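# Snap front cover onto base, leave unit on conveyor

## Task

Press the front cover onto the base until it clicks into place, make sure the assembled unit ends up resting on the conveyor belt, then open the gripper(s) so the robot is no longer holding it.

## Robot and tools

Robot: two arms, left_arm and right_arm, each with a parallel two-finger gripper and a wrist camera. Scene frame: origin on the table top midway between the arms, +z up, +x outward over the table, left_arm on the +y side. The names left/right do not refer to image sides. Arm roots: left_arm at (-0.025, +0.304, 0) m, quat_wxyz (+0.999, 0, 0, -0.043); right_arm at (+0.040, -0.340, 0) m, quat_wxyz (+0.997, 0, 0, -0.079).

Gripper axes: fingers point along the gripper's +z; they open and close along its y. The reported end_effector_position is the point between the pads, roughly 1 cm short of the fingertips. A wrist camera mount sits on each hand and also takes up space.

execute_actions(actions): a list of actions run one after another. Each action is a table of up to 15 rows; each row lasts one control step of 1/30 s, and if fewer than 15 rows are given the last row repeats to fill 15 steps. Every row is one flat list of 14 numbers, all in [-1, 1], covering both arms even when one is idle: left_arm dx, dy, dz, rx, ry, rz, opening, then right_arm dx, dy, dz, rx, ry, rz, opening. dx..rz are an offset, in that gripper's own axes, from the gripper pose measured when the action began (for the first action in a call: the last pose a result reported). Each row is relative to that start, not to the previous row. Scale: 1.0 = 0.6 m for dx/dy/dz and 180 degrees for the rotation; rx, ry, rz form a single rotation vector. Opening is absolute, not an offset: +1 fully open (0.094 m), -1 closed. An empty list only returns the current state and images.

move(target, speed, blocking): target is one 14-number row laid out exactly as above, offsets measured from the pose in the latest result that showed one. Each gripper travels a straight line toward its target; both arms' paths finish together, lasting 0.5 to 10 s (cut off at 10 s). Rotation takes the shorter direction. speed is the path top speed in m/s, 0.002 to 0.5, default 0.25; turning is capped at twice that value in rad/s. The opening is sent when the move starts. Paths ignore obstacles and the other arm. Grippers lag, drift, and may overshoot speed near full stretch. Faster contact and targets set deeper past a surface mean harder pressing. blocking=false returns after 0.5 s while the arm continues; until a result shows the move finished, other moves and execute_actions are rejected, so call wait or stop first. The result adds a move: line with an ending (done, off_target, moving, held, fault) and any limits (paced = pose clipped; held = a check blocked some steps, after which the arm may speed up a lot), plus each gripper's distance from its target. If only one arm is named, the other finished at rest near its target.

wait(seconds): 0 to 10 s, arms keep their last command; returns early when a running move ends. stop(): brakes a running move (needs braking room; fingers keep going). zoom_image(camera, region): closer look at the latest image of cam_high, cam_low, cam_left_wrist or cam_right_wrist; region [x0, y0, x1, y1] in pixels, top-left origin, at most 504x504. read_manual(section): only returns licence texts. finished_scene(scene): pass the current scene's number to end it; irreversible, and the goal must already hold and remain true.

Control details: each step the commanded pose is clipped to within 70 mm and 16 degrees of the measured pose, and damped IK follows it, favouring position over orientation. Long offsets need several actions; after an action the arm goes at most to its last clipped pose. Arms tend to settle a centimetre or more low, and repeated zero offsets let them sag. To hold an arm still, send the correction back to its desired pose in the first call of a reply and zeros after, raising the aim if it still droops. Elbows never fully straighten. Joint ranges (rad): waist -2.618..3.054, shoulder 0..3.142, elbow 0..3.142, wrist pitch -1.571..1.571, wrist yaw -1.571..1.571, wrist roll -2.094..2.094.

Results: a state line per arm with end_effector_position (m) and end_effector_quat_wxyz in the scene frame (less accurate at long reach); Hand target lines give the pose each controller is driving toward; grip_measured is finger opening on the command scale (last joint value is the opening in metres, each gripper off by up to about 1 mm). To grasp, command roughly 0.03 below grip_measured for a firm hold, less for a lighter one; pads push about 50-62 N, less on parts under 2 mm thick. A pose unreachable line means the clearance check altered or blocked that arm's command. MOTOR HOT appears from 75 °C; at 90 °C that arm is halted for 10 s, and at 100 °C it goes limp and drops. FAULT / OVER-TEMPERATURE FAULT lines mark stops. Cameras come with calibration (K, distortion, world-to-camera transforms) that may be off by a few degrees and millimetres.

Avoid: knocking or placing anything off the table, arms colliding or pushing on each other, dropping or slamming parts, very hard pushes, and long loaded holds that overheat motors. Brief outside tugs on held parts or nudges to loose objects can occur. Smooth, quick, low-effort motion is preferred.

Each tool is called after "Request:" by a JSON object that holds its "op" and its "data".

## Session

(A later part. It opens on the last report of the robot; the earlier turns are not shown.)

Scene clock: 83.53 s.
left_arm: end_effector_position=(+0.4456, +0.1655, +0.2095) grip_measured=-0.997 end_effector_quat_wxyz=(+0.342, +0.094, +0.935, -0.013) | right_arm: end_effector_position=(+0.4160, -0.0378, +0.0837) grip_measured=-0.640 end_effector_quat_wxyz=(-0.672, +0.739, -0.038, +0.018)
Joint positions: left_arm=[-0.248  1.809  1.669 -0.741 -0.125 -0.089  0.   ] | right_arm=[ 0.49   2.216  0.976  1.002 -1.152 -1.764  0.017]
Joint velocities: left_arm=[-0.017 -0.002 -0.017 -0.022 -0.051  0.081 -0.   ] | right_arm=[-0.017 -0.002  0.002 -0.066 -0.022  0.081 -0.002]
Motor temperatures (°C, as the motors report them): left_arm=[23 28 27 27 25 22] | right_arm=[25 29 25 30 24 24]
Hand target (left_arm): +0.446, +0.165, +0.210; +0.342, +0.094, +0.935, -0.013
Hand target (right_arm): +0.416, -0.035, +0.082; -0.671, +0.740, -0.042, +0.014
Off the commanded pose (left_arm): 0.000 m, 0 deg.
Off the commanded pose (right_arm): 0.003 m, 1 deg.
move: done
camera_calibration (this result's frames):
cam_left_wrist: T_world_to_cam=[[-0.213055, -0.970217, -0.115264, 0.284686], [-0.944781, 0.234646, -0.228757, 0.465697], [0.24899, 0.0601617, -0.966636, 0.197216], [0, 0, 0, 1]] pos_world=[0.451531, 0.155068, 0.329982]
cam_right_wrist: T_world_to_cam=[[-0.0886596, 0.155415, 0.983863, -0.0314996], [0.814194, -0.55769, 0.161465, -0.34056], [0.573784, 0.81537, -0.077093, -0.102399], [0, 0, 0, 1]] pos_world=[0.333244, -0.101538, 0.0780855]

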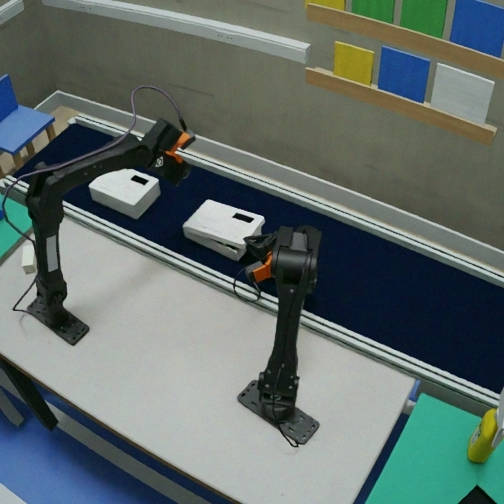

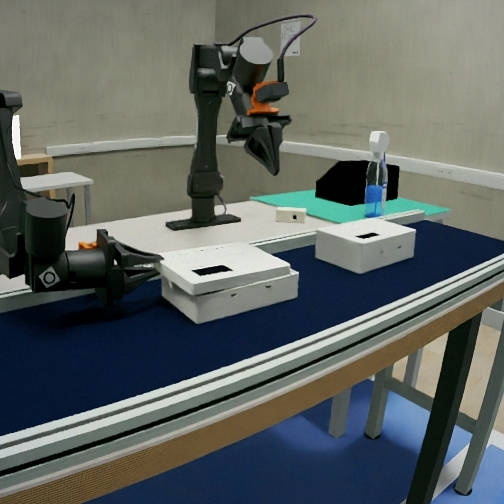

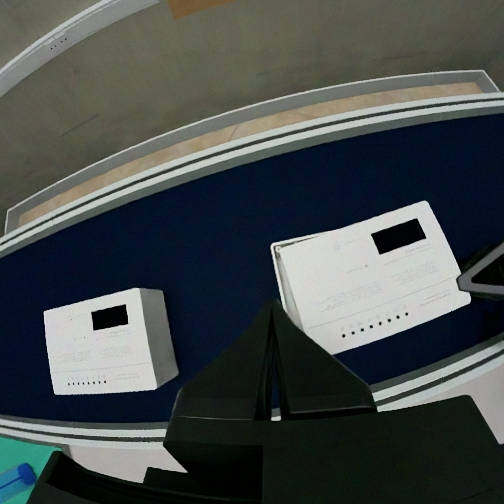

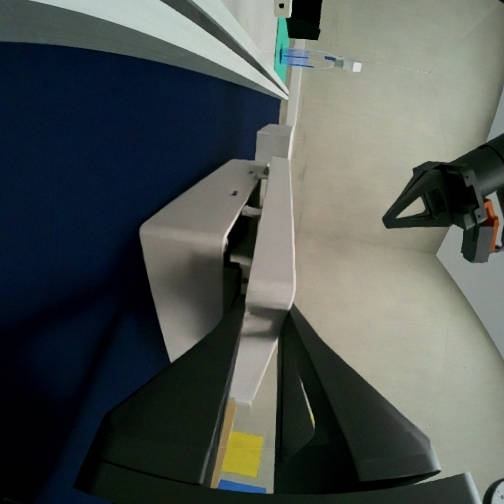

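Request:
{"op": "move", "data": {"target": [0,0,0,0,0,0,-1, 0.0,-0.042,0.0,0.035,0,0,-0.8], "speed": 0.04}}

Request:
{"op": "zoom_image", "data": {"camera": "cam_low", "region": [60,220,310,340]}}

Scene clock: 85.37 s.
left_arm: end_effector_position=(+0.4456, +0.1655, +0.2095) grip_measured=-0.997 end_effector_quat_wxyz=(+0.342, +0.094, +0.935, -0.013) | right_arm: end_effector_position=(+0.4196, -0.0366, +0.1111) grip_measured=-0.640 end_effector_quat_wxyz=(+0.711, -0.702, +0.037, -0.026)
Joint positions: left_arm=[-0.248  1.809  1.669 -0.741 -0.125 -0.089  0.   ] | right_arm=[ 0.49   2.251  0.976  1.303 -1.152 -1.529  0.017]
Joint velocities: left_arm=[ 0.012 -0.002 -0.007  0.051  0.007  0.051 -0.   ] | right_arm=[ 0.022  0.007  0.022  0.037 -0.022  0.081 -0.   ]
Motor temperatures (°C, as the motors report them): left_arm=[23 28 27 27 25 22] | right_arm=[25 29 25 30 24 24]
Hand target (left_arm): +0.446, +0.165, +0.210; +0.342, +0.094, +0.935, -0.013
Hand target (right_arm): +0.417, -0.036, +0.109; +0.712, -0.700, +0.038, -0.020
Off the commanded pose (left_arm): 0.000 m, 0 deg.
Off the commanded pose (right_arm): 0.004 m, 1 deg.
move: done
camera_calibration (this result's frames):
cam_left_wrist: T_world_to_cam=[[-0.213055, -0.970217, -0.115264, 0.284686], [-0.944781, 0.234646, -0.228757, 0.465697], [0.24899, 0.0601617, -0.966636, 0.197216], [0, 0, 0, 1]] pos_world=[0.451531, 0.155068, 0.329982]
cam_right_wrist: T_world_to_cam=[[-0.105621, 0.0510756, 0.993094, -0.0560315], [0.805986, -0.580542, 0.115579, -0.339516], [0.582436, 0.812627, 0.020151, -0.11789], [0, 0, 0, 1]] pos_world=[0.33639, -0.0984411, 0.0972609]

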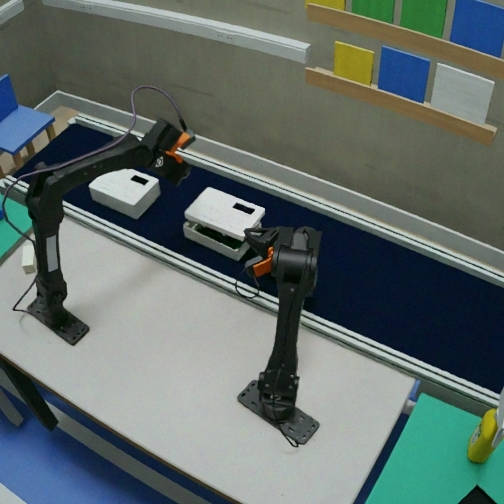

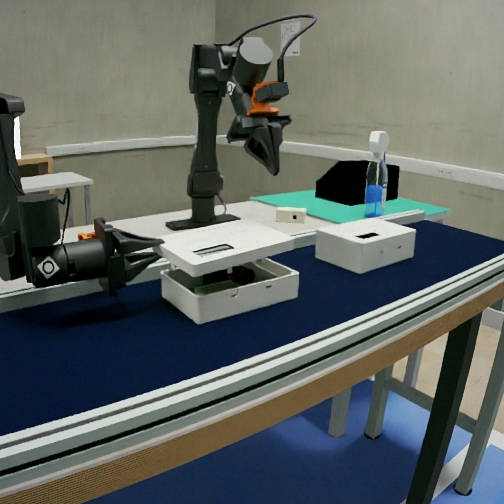

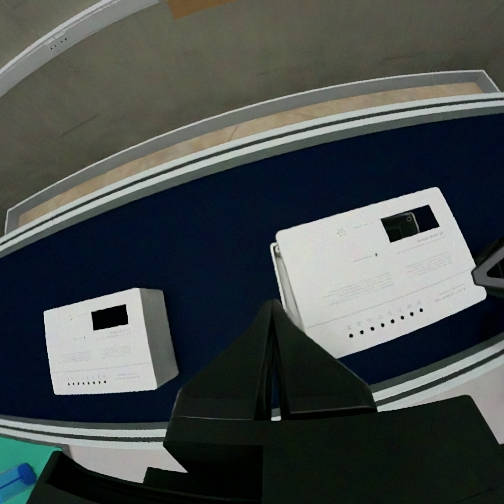

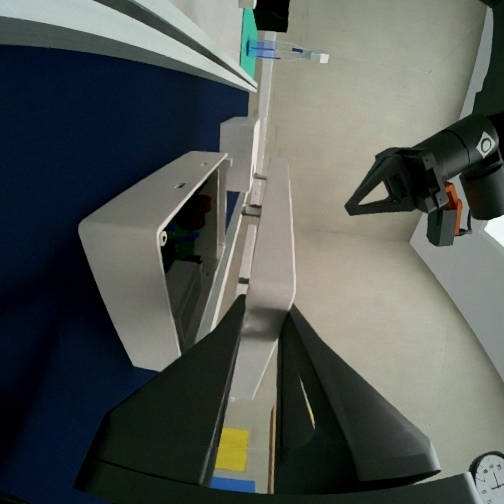

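Region (60, 220, 310, 340) of cam_low's 504x504 image, scaled by 2.016, with more detail than that image has; it fills the top 242 rows of this view, and the rest is white.

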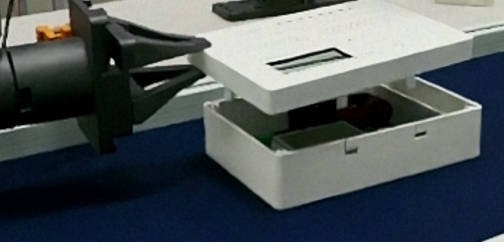

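Request:
{"op": "move", "data": {"target": [0,0,0,0,0,0,-1, -0.015,0.012,0.028,-0.03,0.024,0,-0.8], "speed": 0.04}}

Request:
{"op": "zoom_image", "data": {"camera": "cam_left_wrist", "region": [250,140,504,360]}}

Request:
{"op": "zoom_image", "data": {"camera": "cam_low", "region": [60,220,310,340]}}

Scene clock: 87.63 s.
left_arm: end_effector_position=(+0.4456, +0.1655, +0.2095) grip_measured=-0.997 end_effector_quat_wxyz=(+0.342, +0.094, +0.935, -0.013) | right_arm: end_effector_position=(+0.4181, -0.0215, +0.0997) grip_measured=-0.640 end_effector_quat_wxyz=(-0.675, +0.733, -0.068, +0.050)
Joint positions: left_arm=[-0.248  1.809  1.669 -0.741 -0.125 -0.089  0.   ] | right_arm=[ 0.546  2.17   0.942  1.069 -1.011 -1.688  0.017]
Joint velocities: left_arm=[ 0.007 -0.002 -0.002 -0.037  0.051 -0.051  0.   ] | right_arm=[ 0.017  0.002 -0.002 -0.154 -0.022 -0.051  0.   ]
Motor temperatures (°C, as the motors report them): left_arm=[23 28 27 27 25 22] | right_arm=[25 29 25 30 24 24]
Hand target (left_arm): +0.446, +0.165, +0.210; +0.342, +0.094, +0.935, -0.013
Hand target (right_arm): +0.412, -0.019, +0.104; -0.674, +0.734, -0.064, +0.050
Off the commanded pose (left_arm): 0.000 m, 0 deg.
Off the commanded pose (right_arm): 0.008 m, 0 deg.
move: done
camera_calibration (this result's frames):
cam_left_wrist: T_world_to_cam=[[-0.213055, -0.970217, -0.115264, 0.284686], [-0.944781, 0.234646, -0.228757, 0.465697], [0.24899, 0.0601617, -0.966636, 0.197216], [0, 0, 0, 1]] pos_world=[0.451531, 0.155068, 0.329982]
cam_right_wrist: T_world_to_cam=[[-0.0831209, 0.152299, 0.984833, -0.052122], [0.760812, -0.628577, 0.161419, -0.314985], [0.643627, 0.76269, -0.0636232, -0.147359], [0, 0, 0, 1]] pos_world=[0.330156, -0.0776648, 0.0928007]

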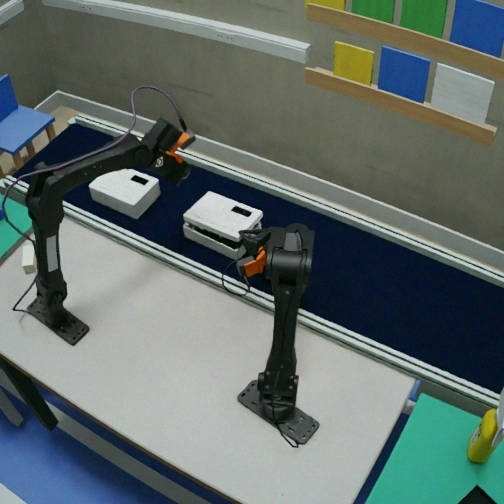

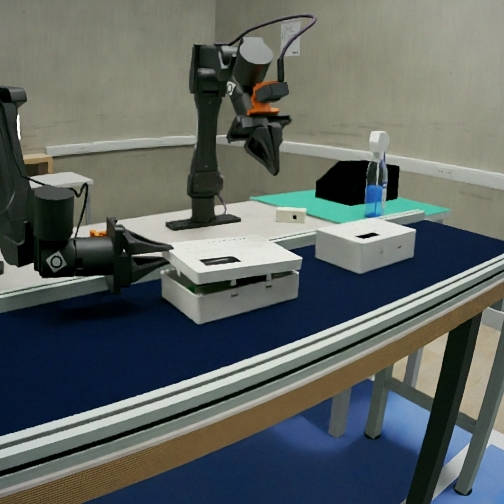

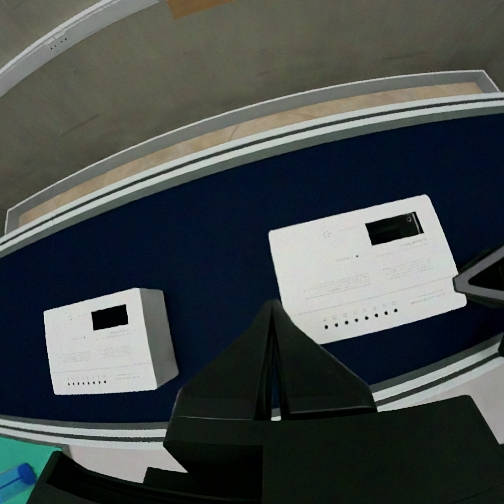

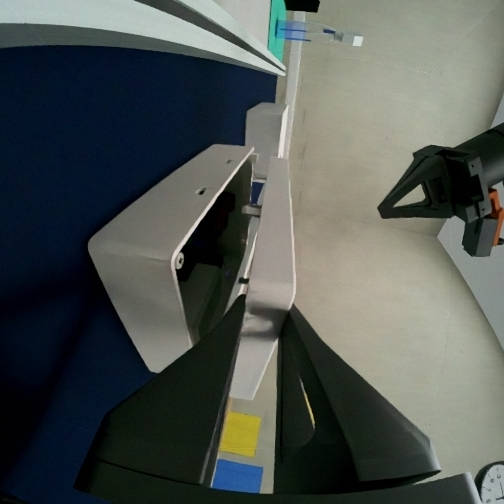

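Region (250, 140, 504, 360) of cam_left_wrist's 504x504 image, scaled by 1.984, with more detail than that image has; it fills the top 437 rows of this view, and the rest is white.

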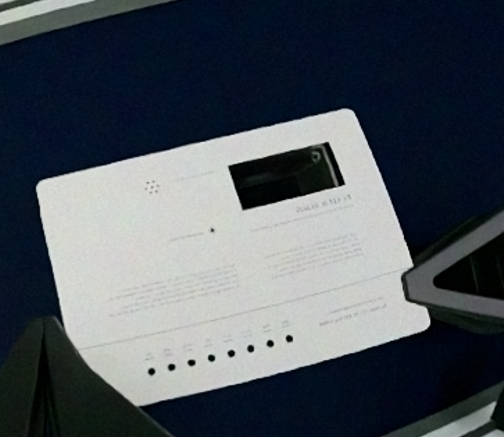

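Region (60, 220, 310, 340) of cam_low's 504x504 image, scaled by 2.016, with more detail than that image has; it fills the top 242 rows of this view, and the rest is white.

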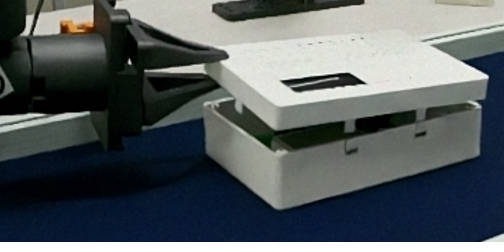

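Request:
{"op": "move", "data": {"target": [0,0,0,0,0,0,-1, -0.028,-0.008,0.0,0,0,-0.015,-0.8], "speed": 0.04}}

Request:
{"op": "zoom_image", "data": {"camera": "cam_high", "region": [160,170,300,280]}}

Request:
{"op": "zoom_image", "data": {"camera": "cam_low", "region": [60,220,310,340]}}

Scene clock: 88.70 s.
left_arm: end_effector_position=(+0.4456, +0.1655, +0.2095) grip_measured=-0.997 end_effector_quat_wxyz=(+0.342, +0.094, +0.935, -0.013) | right_arm: end_effector_position=(+0.4120, -0.0230, +0.0950) grip_measured=-0.640 end_effector_quat_wxyz=(-0.667, +0.739, -0.071, +0.063)
Joint positions: left_arm=[-0.248  1.809  1.669 -0.741 -0.125 -0.089  0.   ] | right_arm=[ 0.556  2.149  0.898  1.068 -0.976 -1.721  0.017]
Joint velocities: left_arm=[-0.012 -0.002 -0.017 -0.022  0.007 -0.007  0.   ] | right_arm=[ 0.007  0.007 -0.012 -0.007 -0.037 -0.022  0.001]
Motor temperatures (°C, as the motors report them): left_arm=[23 28 27 27 25 22] | right_arm=[25 29 25 31 24 24]
Hand target (left_arm): +0.446, +0.165, +0.210; +0.342, +0.094, +0.935, -0.013
Hand target (right_arm): +0.402, -0.018, +0.105; -0.673, +0.735, -0.051, +0.066
Off the commanded pose (left_arm): 0.000 m, 0 deg.
Off the commanded pose (right_arm): 0.015 m, 3 deg.
move: off_target (right_arm)
camera_calibration (this result's frames):
cam_left_wrist: T_world_to_cam=[[-0.213055, -0.970217, -0.115264, 0.284686], [-0.944781, 0.234646, -0.228757, 0.465697], [0.24899, 0.0601617, -0.966636, 0.197216], [0, 0, 0, 1]] pos_world=[0.451531, 0.155068, 0.329982]
cam_right_wrist: T_world_to_cam=[[-0.0925766, 0.174242, 0.980341, -0.0429209], [0.744318, -0.64187, 0.184372, -0.306129], [0.661377, 0.746754, -0.0702692, -0.149622], [0, 0, 0, 1]] pos_world=[0.32284, -0.0772857, 0.0880048]

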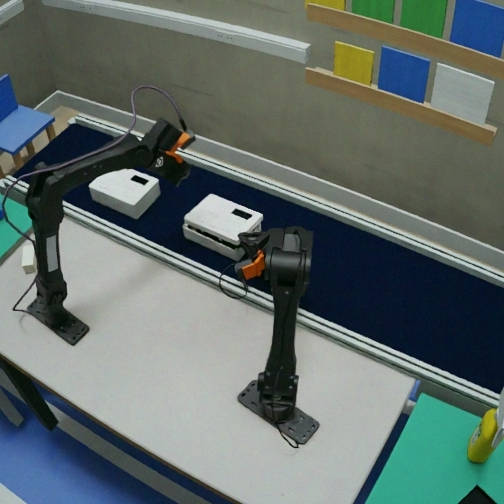

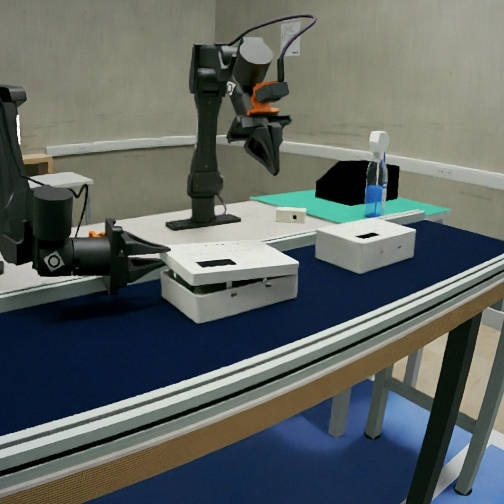

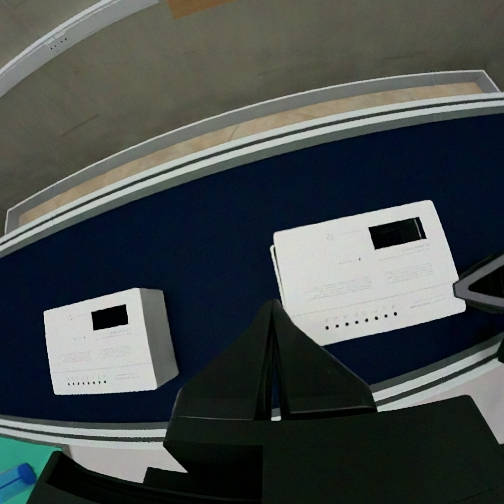

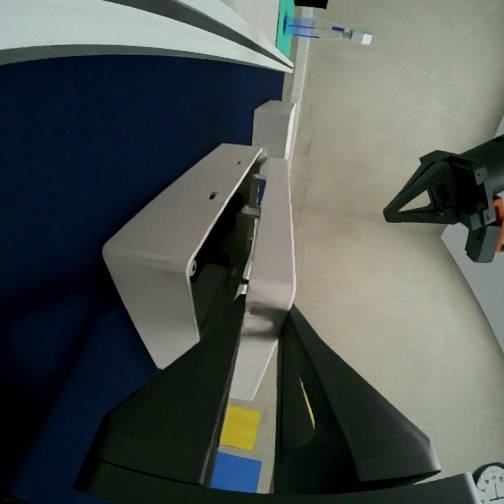

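Region (160, 170, 300, 280) of cam_high's 504x504 image, scaled by 3.600, with more detail than that image has; it fills the top 396 rows of this view, and the rest is white.

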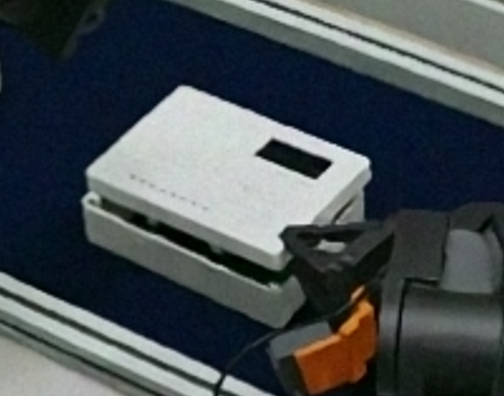

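Region (60, 220, 310, 340) of cam_low's 504x504 image, scaled by 2.016, with more detail than that image has; it fills the top 242 rows of this view, and the rest is white.

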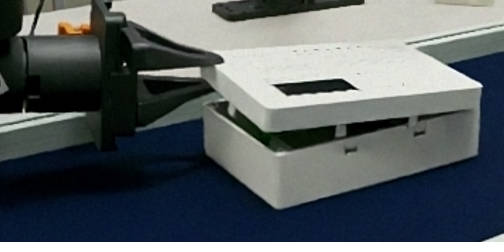

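Request:
{"op": "move", "data": {"target": [0,0,0,0,0,0,-1, 0.005,-0.04,0.0,0.02,0,0,-0.8], "speed": 0.04}}

Request:
{"op": "move", "data": {"target": [0,0,0,0,0,0,-1, -0.025,-0.015,0.008,0.0,-0.012,-0.015,-0.8], "speed": 0.04}}

Request:
{"op": "zoom_image", "data": {"camera": "cam_low", "region": [60,220,310,340]}}

Scene clock: 89.97 s.
left_arm: end_effector_position=(+0.4456, +0.1655, +0.2095) grip_measured=-0.997 end_effector_quat_wxyz=(+0.342, +0.094, +0.935, -0.013) | right_arm: end_effector_position=(+0.4137, -0.0224, +0.1056) grip_measured=-0.640 end_effector_quat_wxyz=(+0.680, -0.726, +0.080, -0.059)
Joint positions: left_arm=[-0.248  1.809  1.669 -0.741 -0.125 -0.089  0.   ] | right_arm=[ 0.556  2.149  0.898  1.132 -0.974 -1.646  0.017]
Joint velocities: left_arm=[-0.012 -0.007 -0.022  0.007  0.007 -0.022 -0.   ] | right_arm=[-0.012 -0.002  0.012 -0.007 -0.022  0.095 -0.001]
Motor temperatures (°C, as the motors report them): left_arm=[23 28 27 27 25 22] | right_arm=[25 29 25 31 24 24]
Hand target (left_arm): +0.446, +0.165, +0.210; +0.342, +0.094, +0.935, -0.013
Hand target (right_arm): +0.416, -0.021, +0.119; +0.690, -0.717, +0.069, -0.065
Off the commanded pose (left_arm): 0.000 m, 0 deg.
Off the commanded pose (right_arm): 0.013 m, 2 deg.
move: off_target (right_arm)
camera_calibration (this result's frames):
cam_left_wrist: T_world_to_cam=[[-0.213055, -0.970217, -0.115264, 0.284686], [-0.944781, 0.234646, -0.228757, 0.465697], [0.24899, 0.0601617, -0.966636, 0.197216], [0, 0, 0, 1]] pos_world=[0.451531, 0.155068, 0.329982]
cam_right_wrist: T_world_to_cam=[[-0.0769578, 0.13694, 0.987585, -0.0613406], [0.741685, -0.654104, 0.148495, -0.304432], [0.666319, 0.743905, -0.0512283, -0.154599], [0, 0, 0, 1]] pos_world=[0.324084, -0.0757235, 0.097866]

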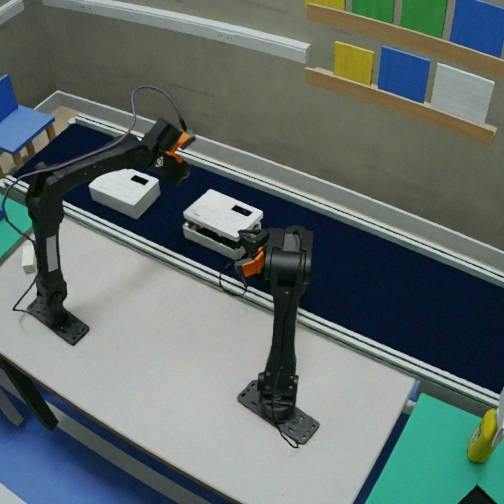

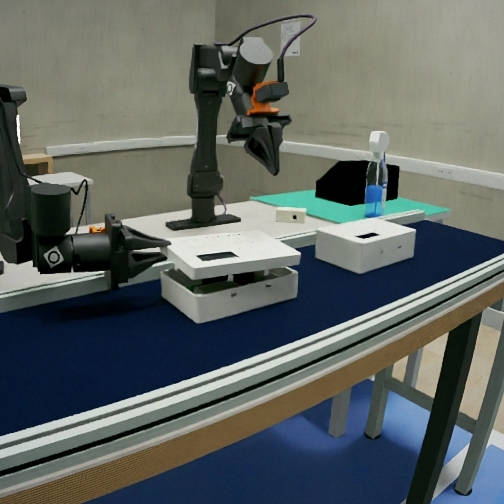

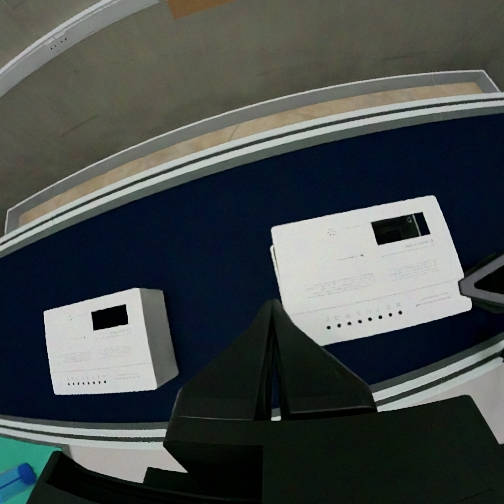

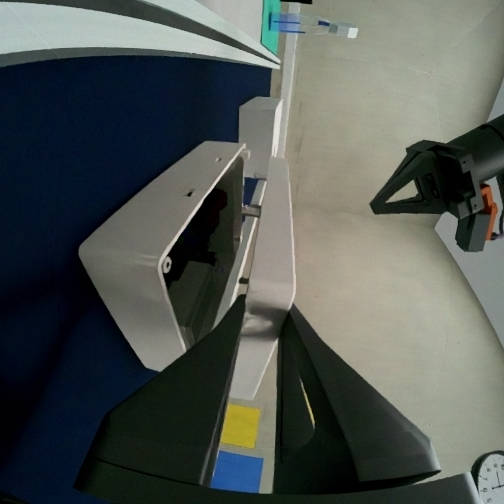

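Scene clock: 91.07 s.
left_arm: end_effector_position=(+0.4456, +0.1655, +0.2095) grip_measured=-0.997 end_effector_quat_wxyz=(+0.342, +0.094, +0.935, -0.013) | right_arm: end_effector_position=(+0.4091, -0.0174, +0.1092) grip_measured=-0.640 end_effector_quat_wxyz=(+0.679, -0.729, +0.062, -0.066)
Joint positions: left_arm=[-0.248  1.809  1.669 -0.741 -0.125 -0.089  0.   ] | right_arm=[ 0.57   2.133  0.898  1.11  -0.974 -1.686  0.017]
Joint velocities: left_arm=[-0.012  0.022  0.002 -0.007  0.007  0.007  0.001] | right_arm=[-0.017  0.002 -0.022 -0.051 -0.007 -0.066 -0.001]
Motor temperatures (°C, as the motors report them): left_arm=[23 28 27 27 25 22] | right_arm=[25 29 25 31 24 24]
Hand target (left_arm): +0.446, +0.165, +0.210; +0.342, +0.094, +0.935, -0.013
Hand target (right_arm): +0.401, -0.014, +0.115; +0.681, -0.728, +0.050, -0.061
Off the commanded pose (left_arm): 0.000 m, 0 deg.
Off the commanded pose (right_arm): 0.011 m, 1 deg.
move: off_target (right_arm)
camera_calibration (this result's frames):
cam_left_wrist: T_world_to_cam=[[-0.213055, -0.970217, -0.115264, 0.284686], [-0.944781, 0.234646, -0.228757, 0.465697], [0.24899, 0.0601617, -0.966636, 0.197216], [0, 0, 0, 1]] pos_world=[0.451531, 0.155068, 0.329982]
cam_right_wrist: T_world_to_cam=[[-0.113117, 0.144842, 0.982968, -0.0504579], [0.746702, -0.640265, 0.180272, -0.30353], [0.65547, 0.754375, -0.0357288, -0.152113], [0, 0, 0, 1]] pos_world=[0.320644, -0.0722805, 0.0988815]

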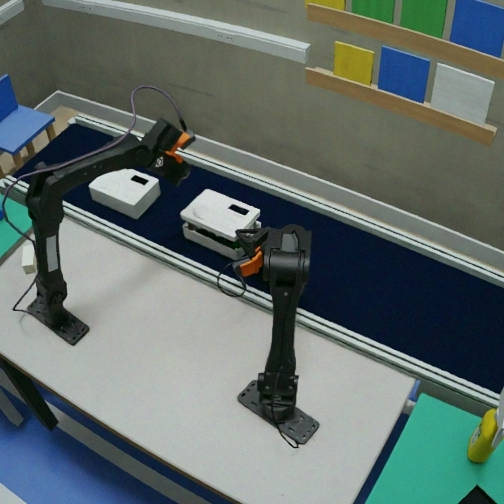

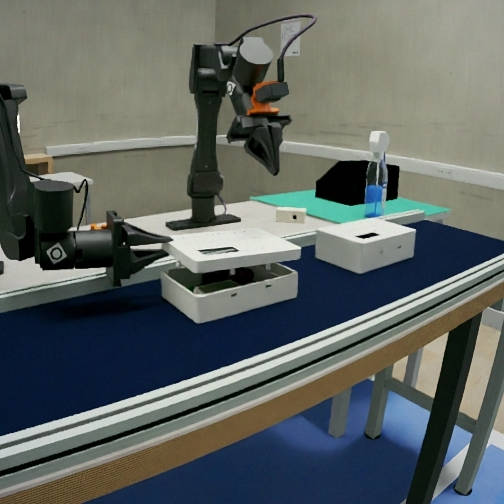

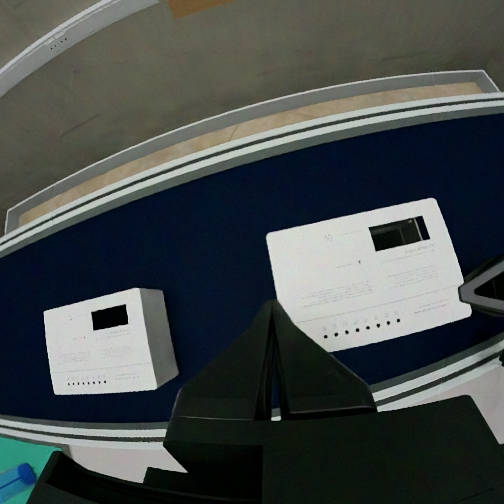

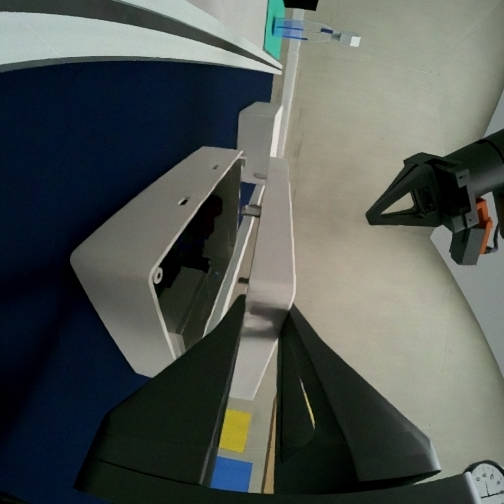

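Region (60, 220, 310, 340) of cam_low's 504x504 image, scaled by 2.016, with more detail than that image has; it fills the top 242 rows of this view, and the rest is white.

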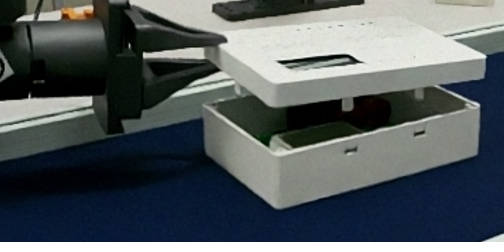

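Request:
{"op": "zoom_image", "data": {"camera": "cam_high", "region": [160,170,300,280]}}

Region (160, 170, 300, 280) of cam_high's 504x504 image, scaled by 3.600, with more detail than that image has; it fills the top 396 rows of this view, and the rest is white.

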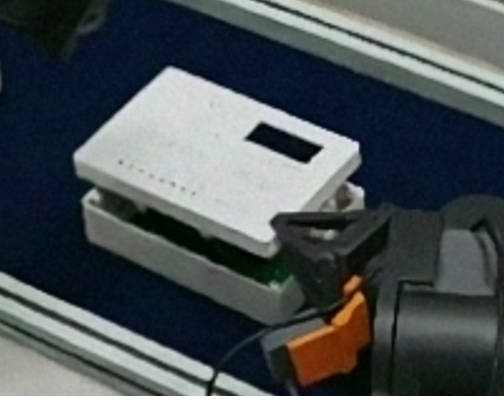

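Request:
{"op": "move", "data": {"target": [0,0,0,0,0,0,-1, 0.0,0.028,-0.01,-0.01,0,0,-0.8], "speed": 0.03}}

Request:
{"op": "zoom_image", "data": {"camera": "cam_low", "region": [60,220,310,340]}}

Request:
{"op": "zoom_image", "data": {"camera": "cam_high", "region": [160,170,300,280]}}

Scene clock: 92.43 s.
left_arm: end_effector_position=(+0.4456, +0.1655, +0.2095) grip_measured=-0.997 end_effector_quat_wxyz=(+0.342, +0.094, +0.935, -0.013) | right_arm: end_effector_position=(+0.4086, -0.0176, +0.1053) grip_measured=-0.640 end_effector_quat_wxyz=(-0.673, +0.734, -0.053, +0.073)
Joint positions: left_arm=[-0.248  1.809  1.669 -0.741 -0.125 -0.089  0.   ] | right_arm=[ 0.57   2.133  0.898  1.087 -0.974 -1.73   0.017]
Joint velocities: left_arm=[ 0.002 -0.012  0.032 -0.022  0.022  0.095 -0.001] | right_arm=[ 0.017 -0.007 -0.017  0.022  0.051 -0.007 -0.   ]
Motor temperatures (°C, as the motors report them): left_arm=[23 28 27 27 25 22] | right_arm=[25 29 25 31 24 24]
Hand target (left_arm): +0.446, +0.165, +0.210; +0.342, +0.094, +0.935, -0.013
Hand target (right_arm): +0.408, -0.024, +0.093; -0.667, +0.739, -0.063, +0.065
Off the commanded pose (left_arm): 0.000 m, 0 deg.
Off the commanded pose (right_arm): 0.014 m, 2 deg.
move: off_target (right_arm)
camera_calibration (this result's frames):
cam_left_wrist: T_world_to_cam=[[-0.213055, -0.970217, -0.115264, 0.284686], [-0.944781, 0.234646, -0.228757, 0.465697], [0.24899, 0.0601617, -0.966636, 0.197216], [0, 0, 0, 1]] pos_world=[0.451531, 0.155068, 0.329982]
cam_right_wrist: T_world_to_cam=[[-0.134895, 0.161266, 0.977648, -0.0368718], [0.744633, -0.634436, 0.207396, -0.304495], [0.653701, 0.755966, -0.0345018, -0.151141], [0, 0, 0, 1]] pos_world=[0.320564, -0.0729788, 0.0939841]

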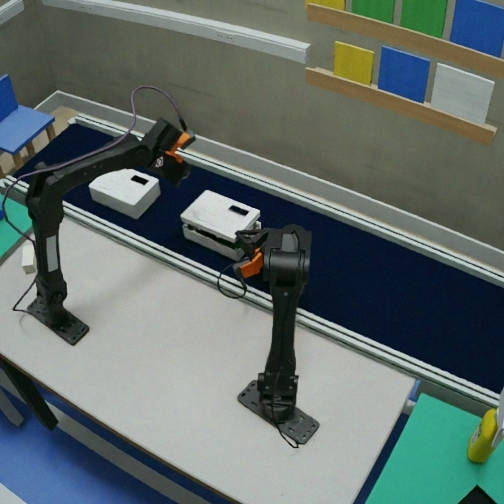

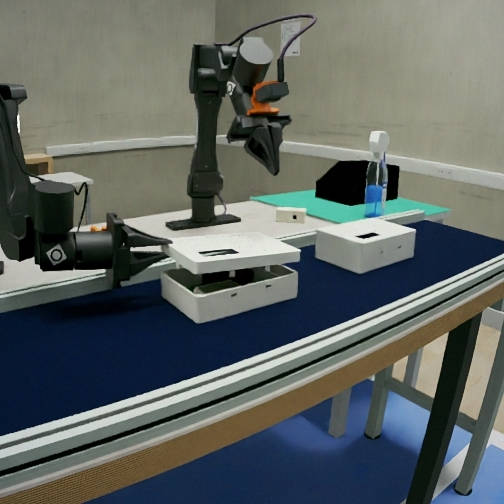

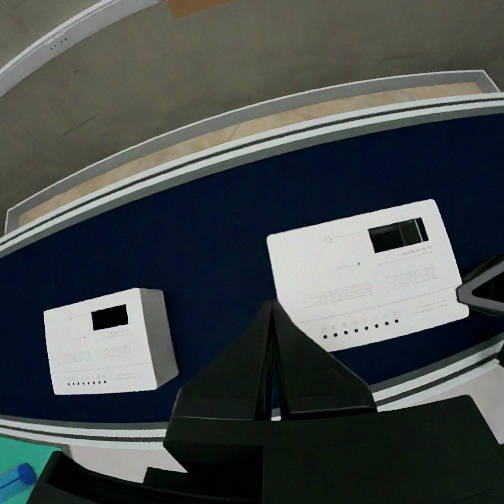

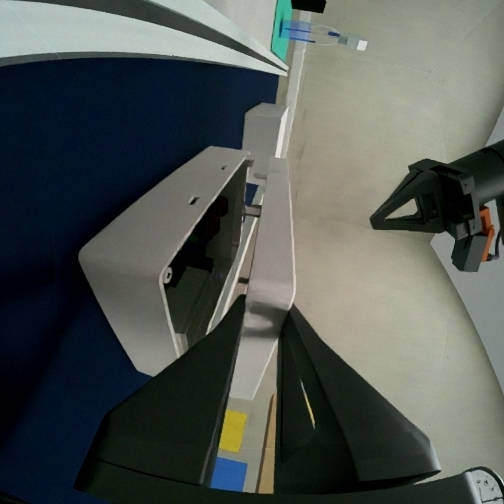

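Region (60, 220, 310, 340) of cam_low's 504x504 image, scaled by 2.016, with more detail than that image has; it fills the top 242 rows of this view, and the rest is white.

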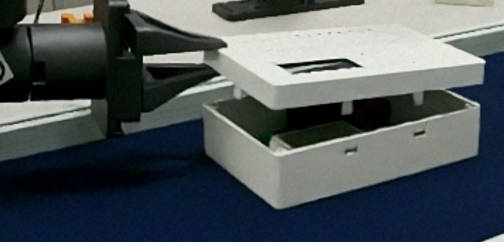

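Region (160, 170, 300, 280) of cam_high's 504x504 image, scaled by 3.600, with more detail than that image has; it fills the top 396 rows of this view, and the rest is white.

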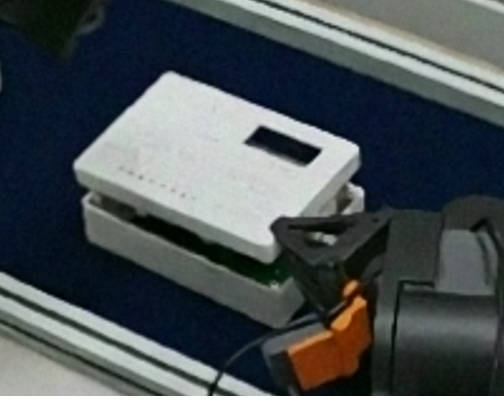

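Request:
{"op": "move", "data": {"target": [0,0,0,0,0,0,-1, 0.0,0.036,-0.017,0,0,0.012,-0.8], "speed": 0.03}}

Request:
{"op": "zoom_image", "data": {"camera": "cam_low", "region": [60,220,310,340]}}

Request:
{"op": "zoom_image", "data": {"camera": "cam_high", "region": [160,170,300,280]}}

Scene clock: 93.67 s.
left_arm: end_effector_position=(+0.4456, +0.1655, +0.2095) grip_measured=-0.997 end_effector_quat_wxyz=(+0.342, +0.094, +0.935, -0.013) | right_arm: end_effector_position=(+0.4128, -0.0233, +0.0905) grip_measured=-0.640 end_effector_quat_wxyz=(-0.673, +0.733, -0.061, +0.073)
Joint positions: left_arm=[-0.248  1.809  1.669 -0.741 -0.125 -0.089  0.   ] | right_arm=[ 0.554  2.186  0.898  1.138 -0.981 -1.72   0.017]
Joint velocities: left_arm=[ 0.012 -0.002 -0.012 -0.095  0.022 -0.081 -0.001] | right_arm=[-0.007  0.007  0.017  0.007  0.007 -0.081  0.001]
Motor temperatures (°C, as the motors report them): left_arm=[23 28 27 27 25 22] | right_arm=[25 29 25 31 24 24]
Hand target (left_arm): +0.446, +0.165, +0.210; +0.342, +0.094, +0.935, -0.013
Hand target (right_arm): +0.407, -0.029, +0.084; -0.674, +0.733, -0.067, +0.061
Off the commanded pose (left_arm): 0.000 m, 0 deg.
Off the commanded pose (right_arm): 0.010 m, 2 deg.
move: done
camera_calibration (this result's frames):
cam_left_wrist: T_world_to_cam=[[-0.213055, -0.970217, -0.115264, 0.284686], [-0.944781, 0.234646, -0.228757, 0.465697], [0.24899, 0.0601617, -0.966636, 0.197216], [0, 0, 0, 1]] pos_world=[0.451531, 0.155068, 0.329982]
cam_right_wrist: T_world_to_cam=[[-0.121571, 0.160267, 0.979559, -0.02672], [0.740337, -0.642711, 0.197037, -0.30562], [0.661152, 0.749158, -0.0405171, -0.152814], [0, 0, 0, 1]] pos_world=[0.324046, -0.0776615, 0.0802006]

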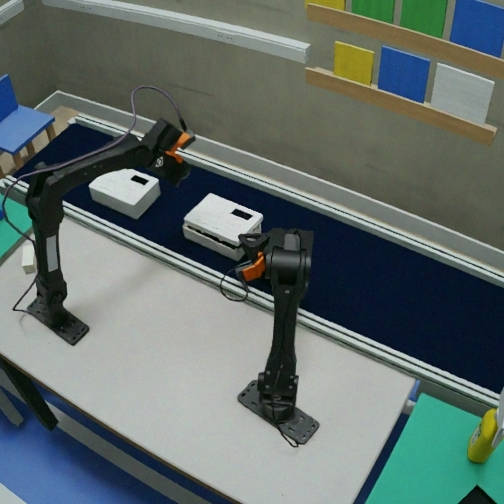

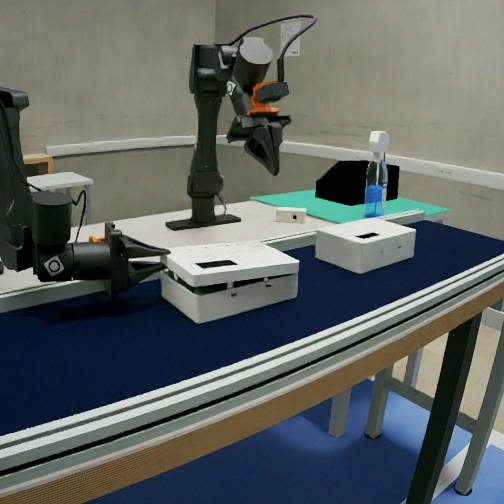

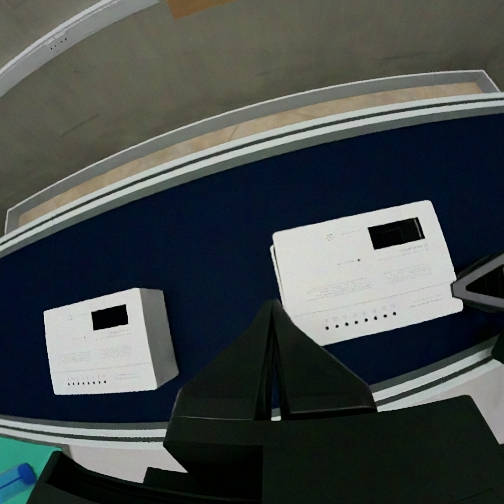

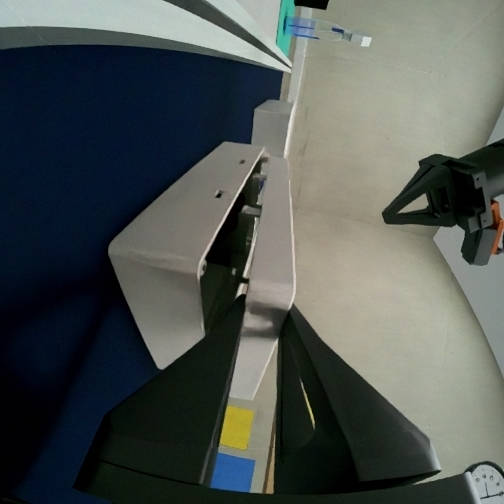

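Region (60, 220, 310, 340) of cam_low's 504x504 image, scaled by 2.016, with more detail than that image has; it fills the top 242 rows of this view, and the rest is white.

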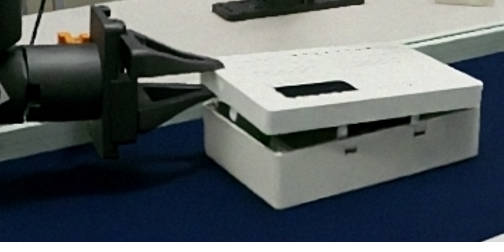

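Region (160, 170, 300, 280) of cam_high's 504x504 image, scaled by 3.600, with more detail than that image has; it fills the top 396 rows of this view, and the rest is white.

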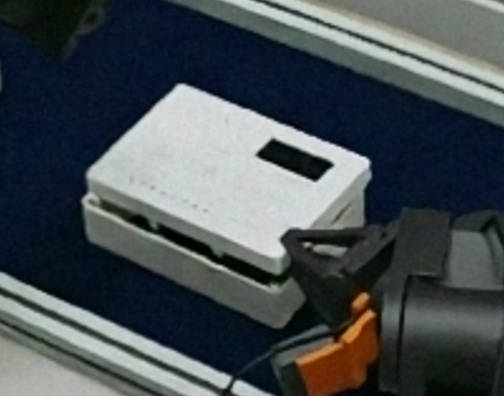

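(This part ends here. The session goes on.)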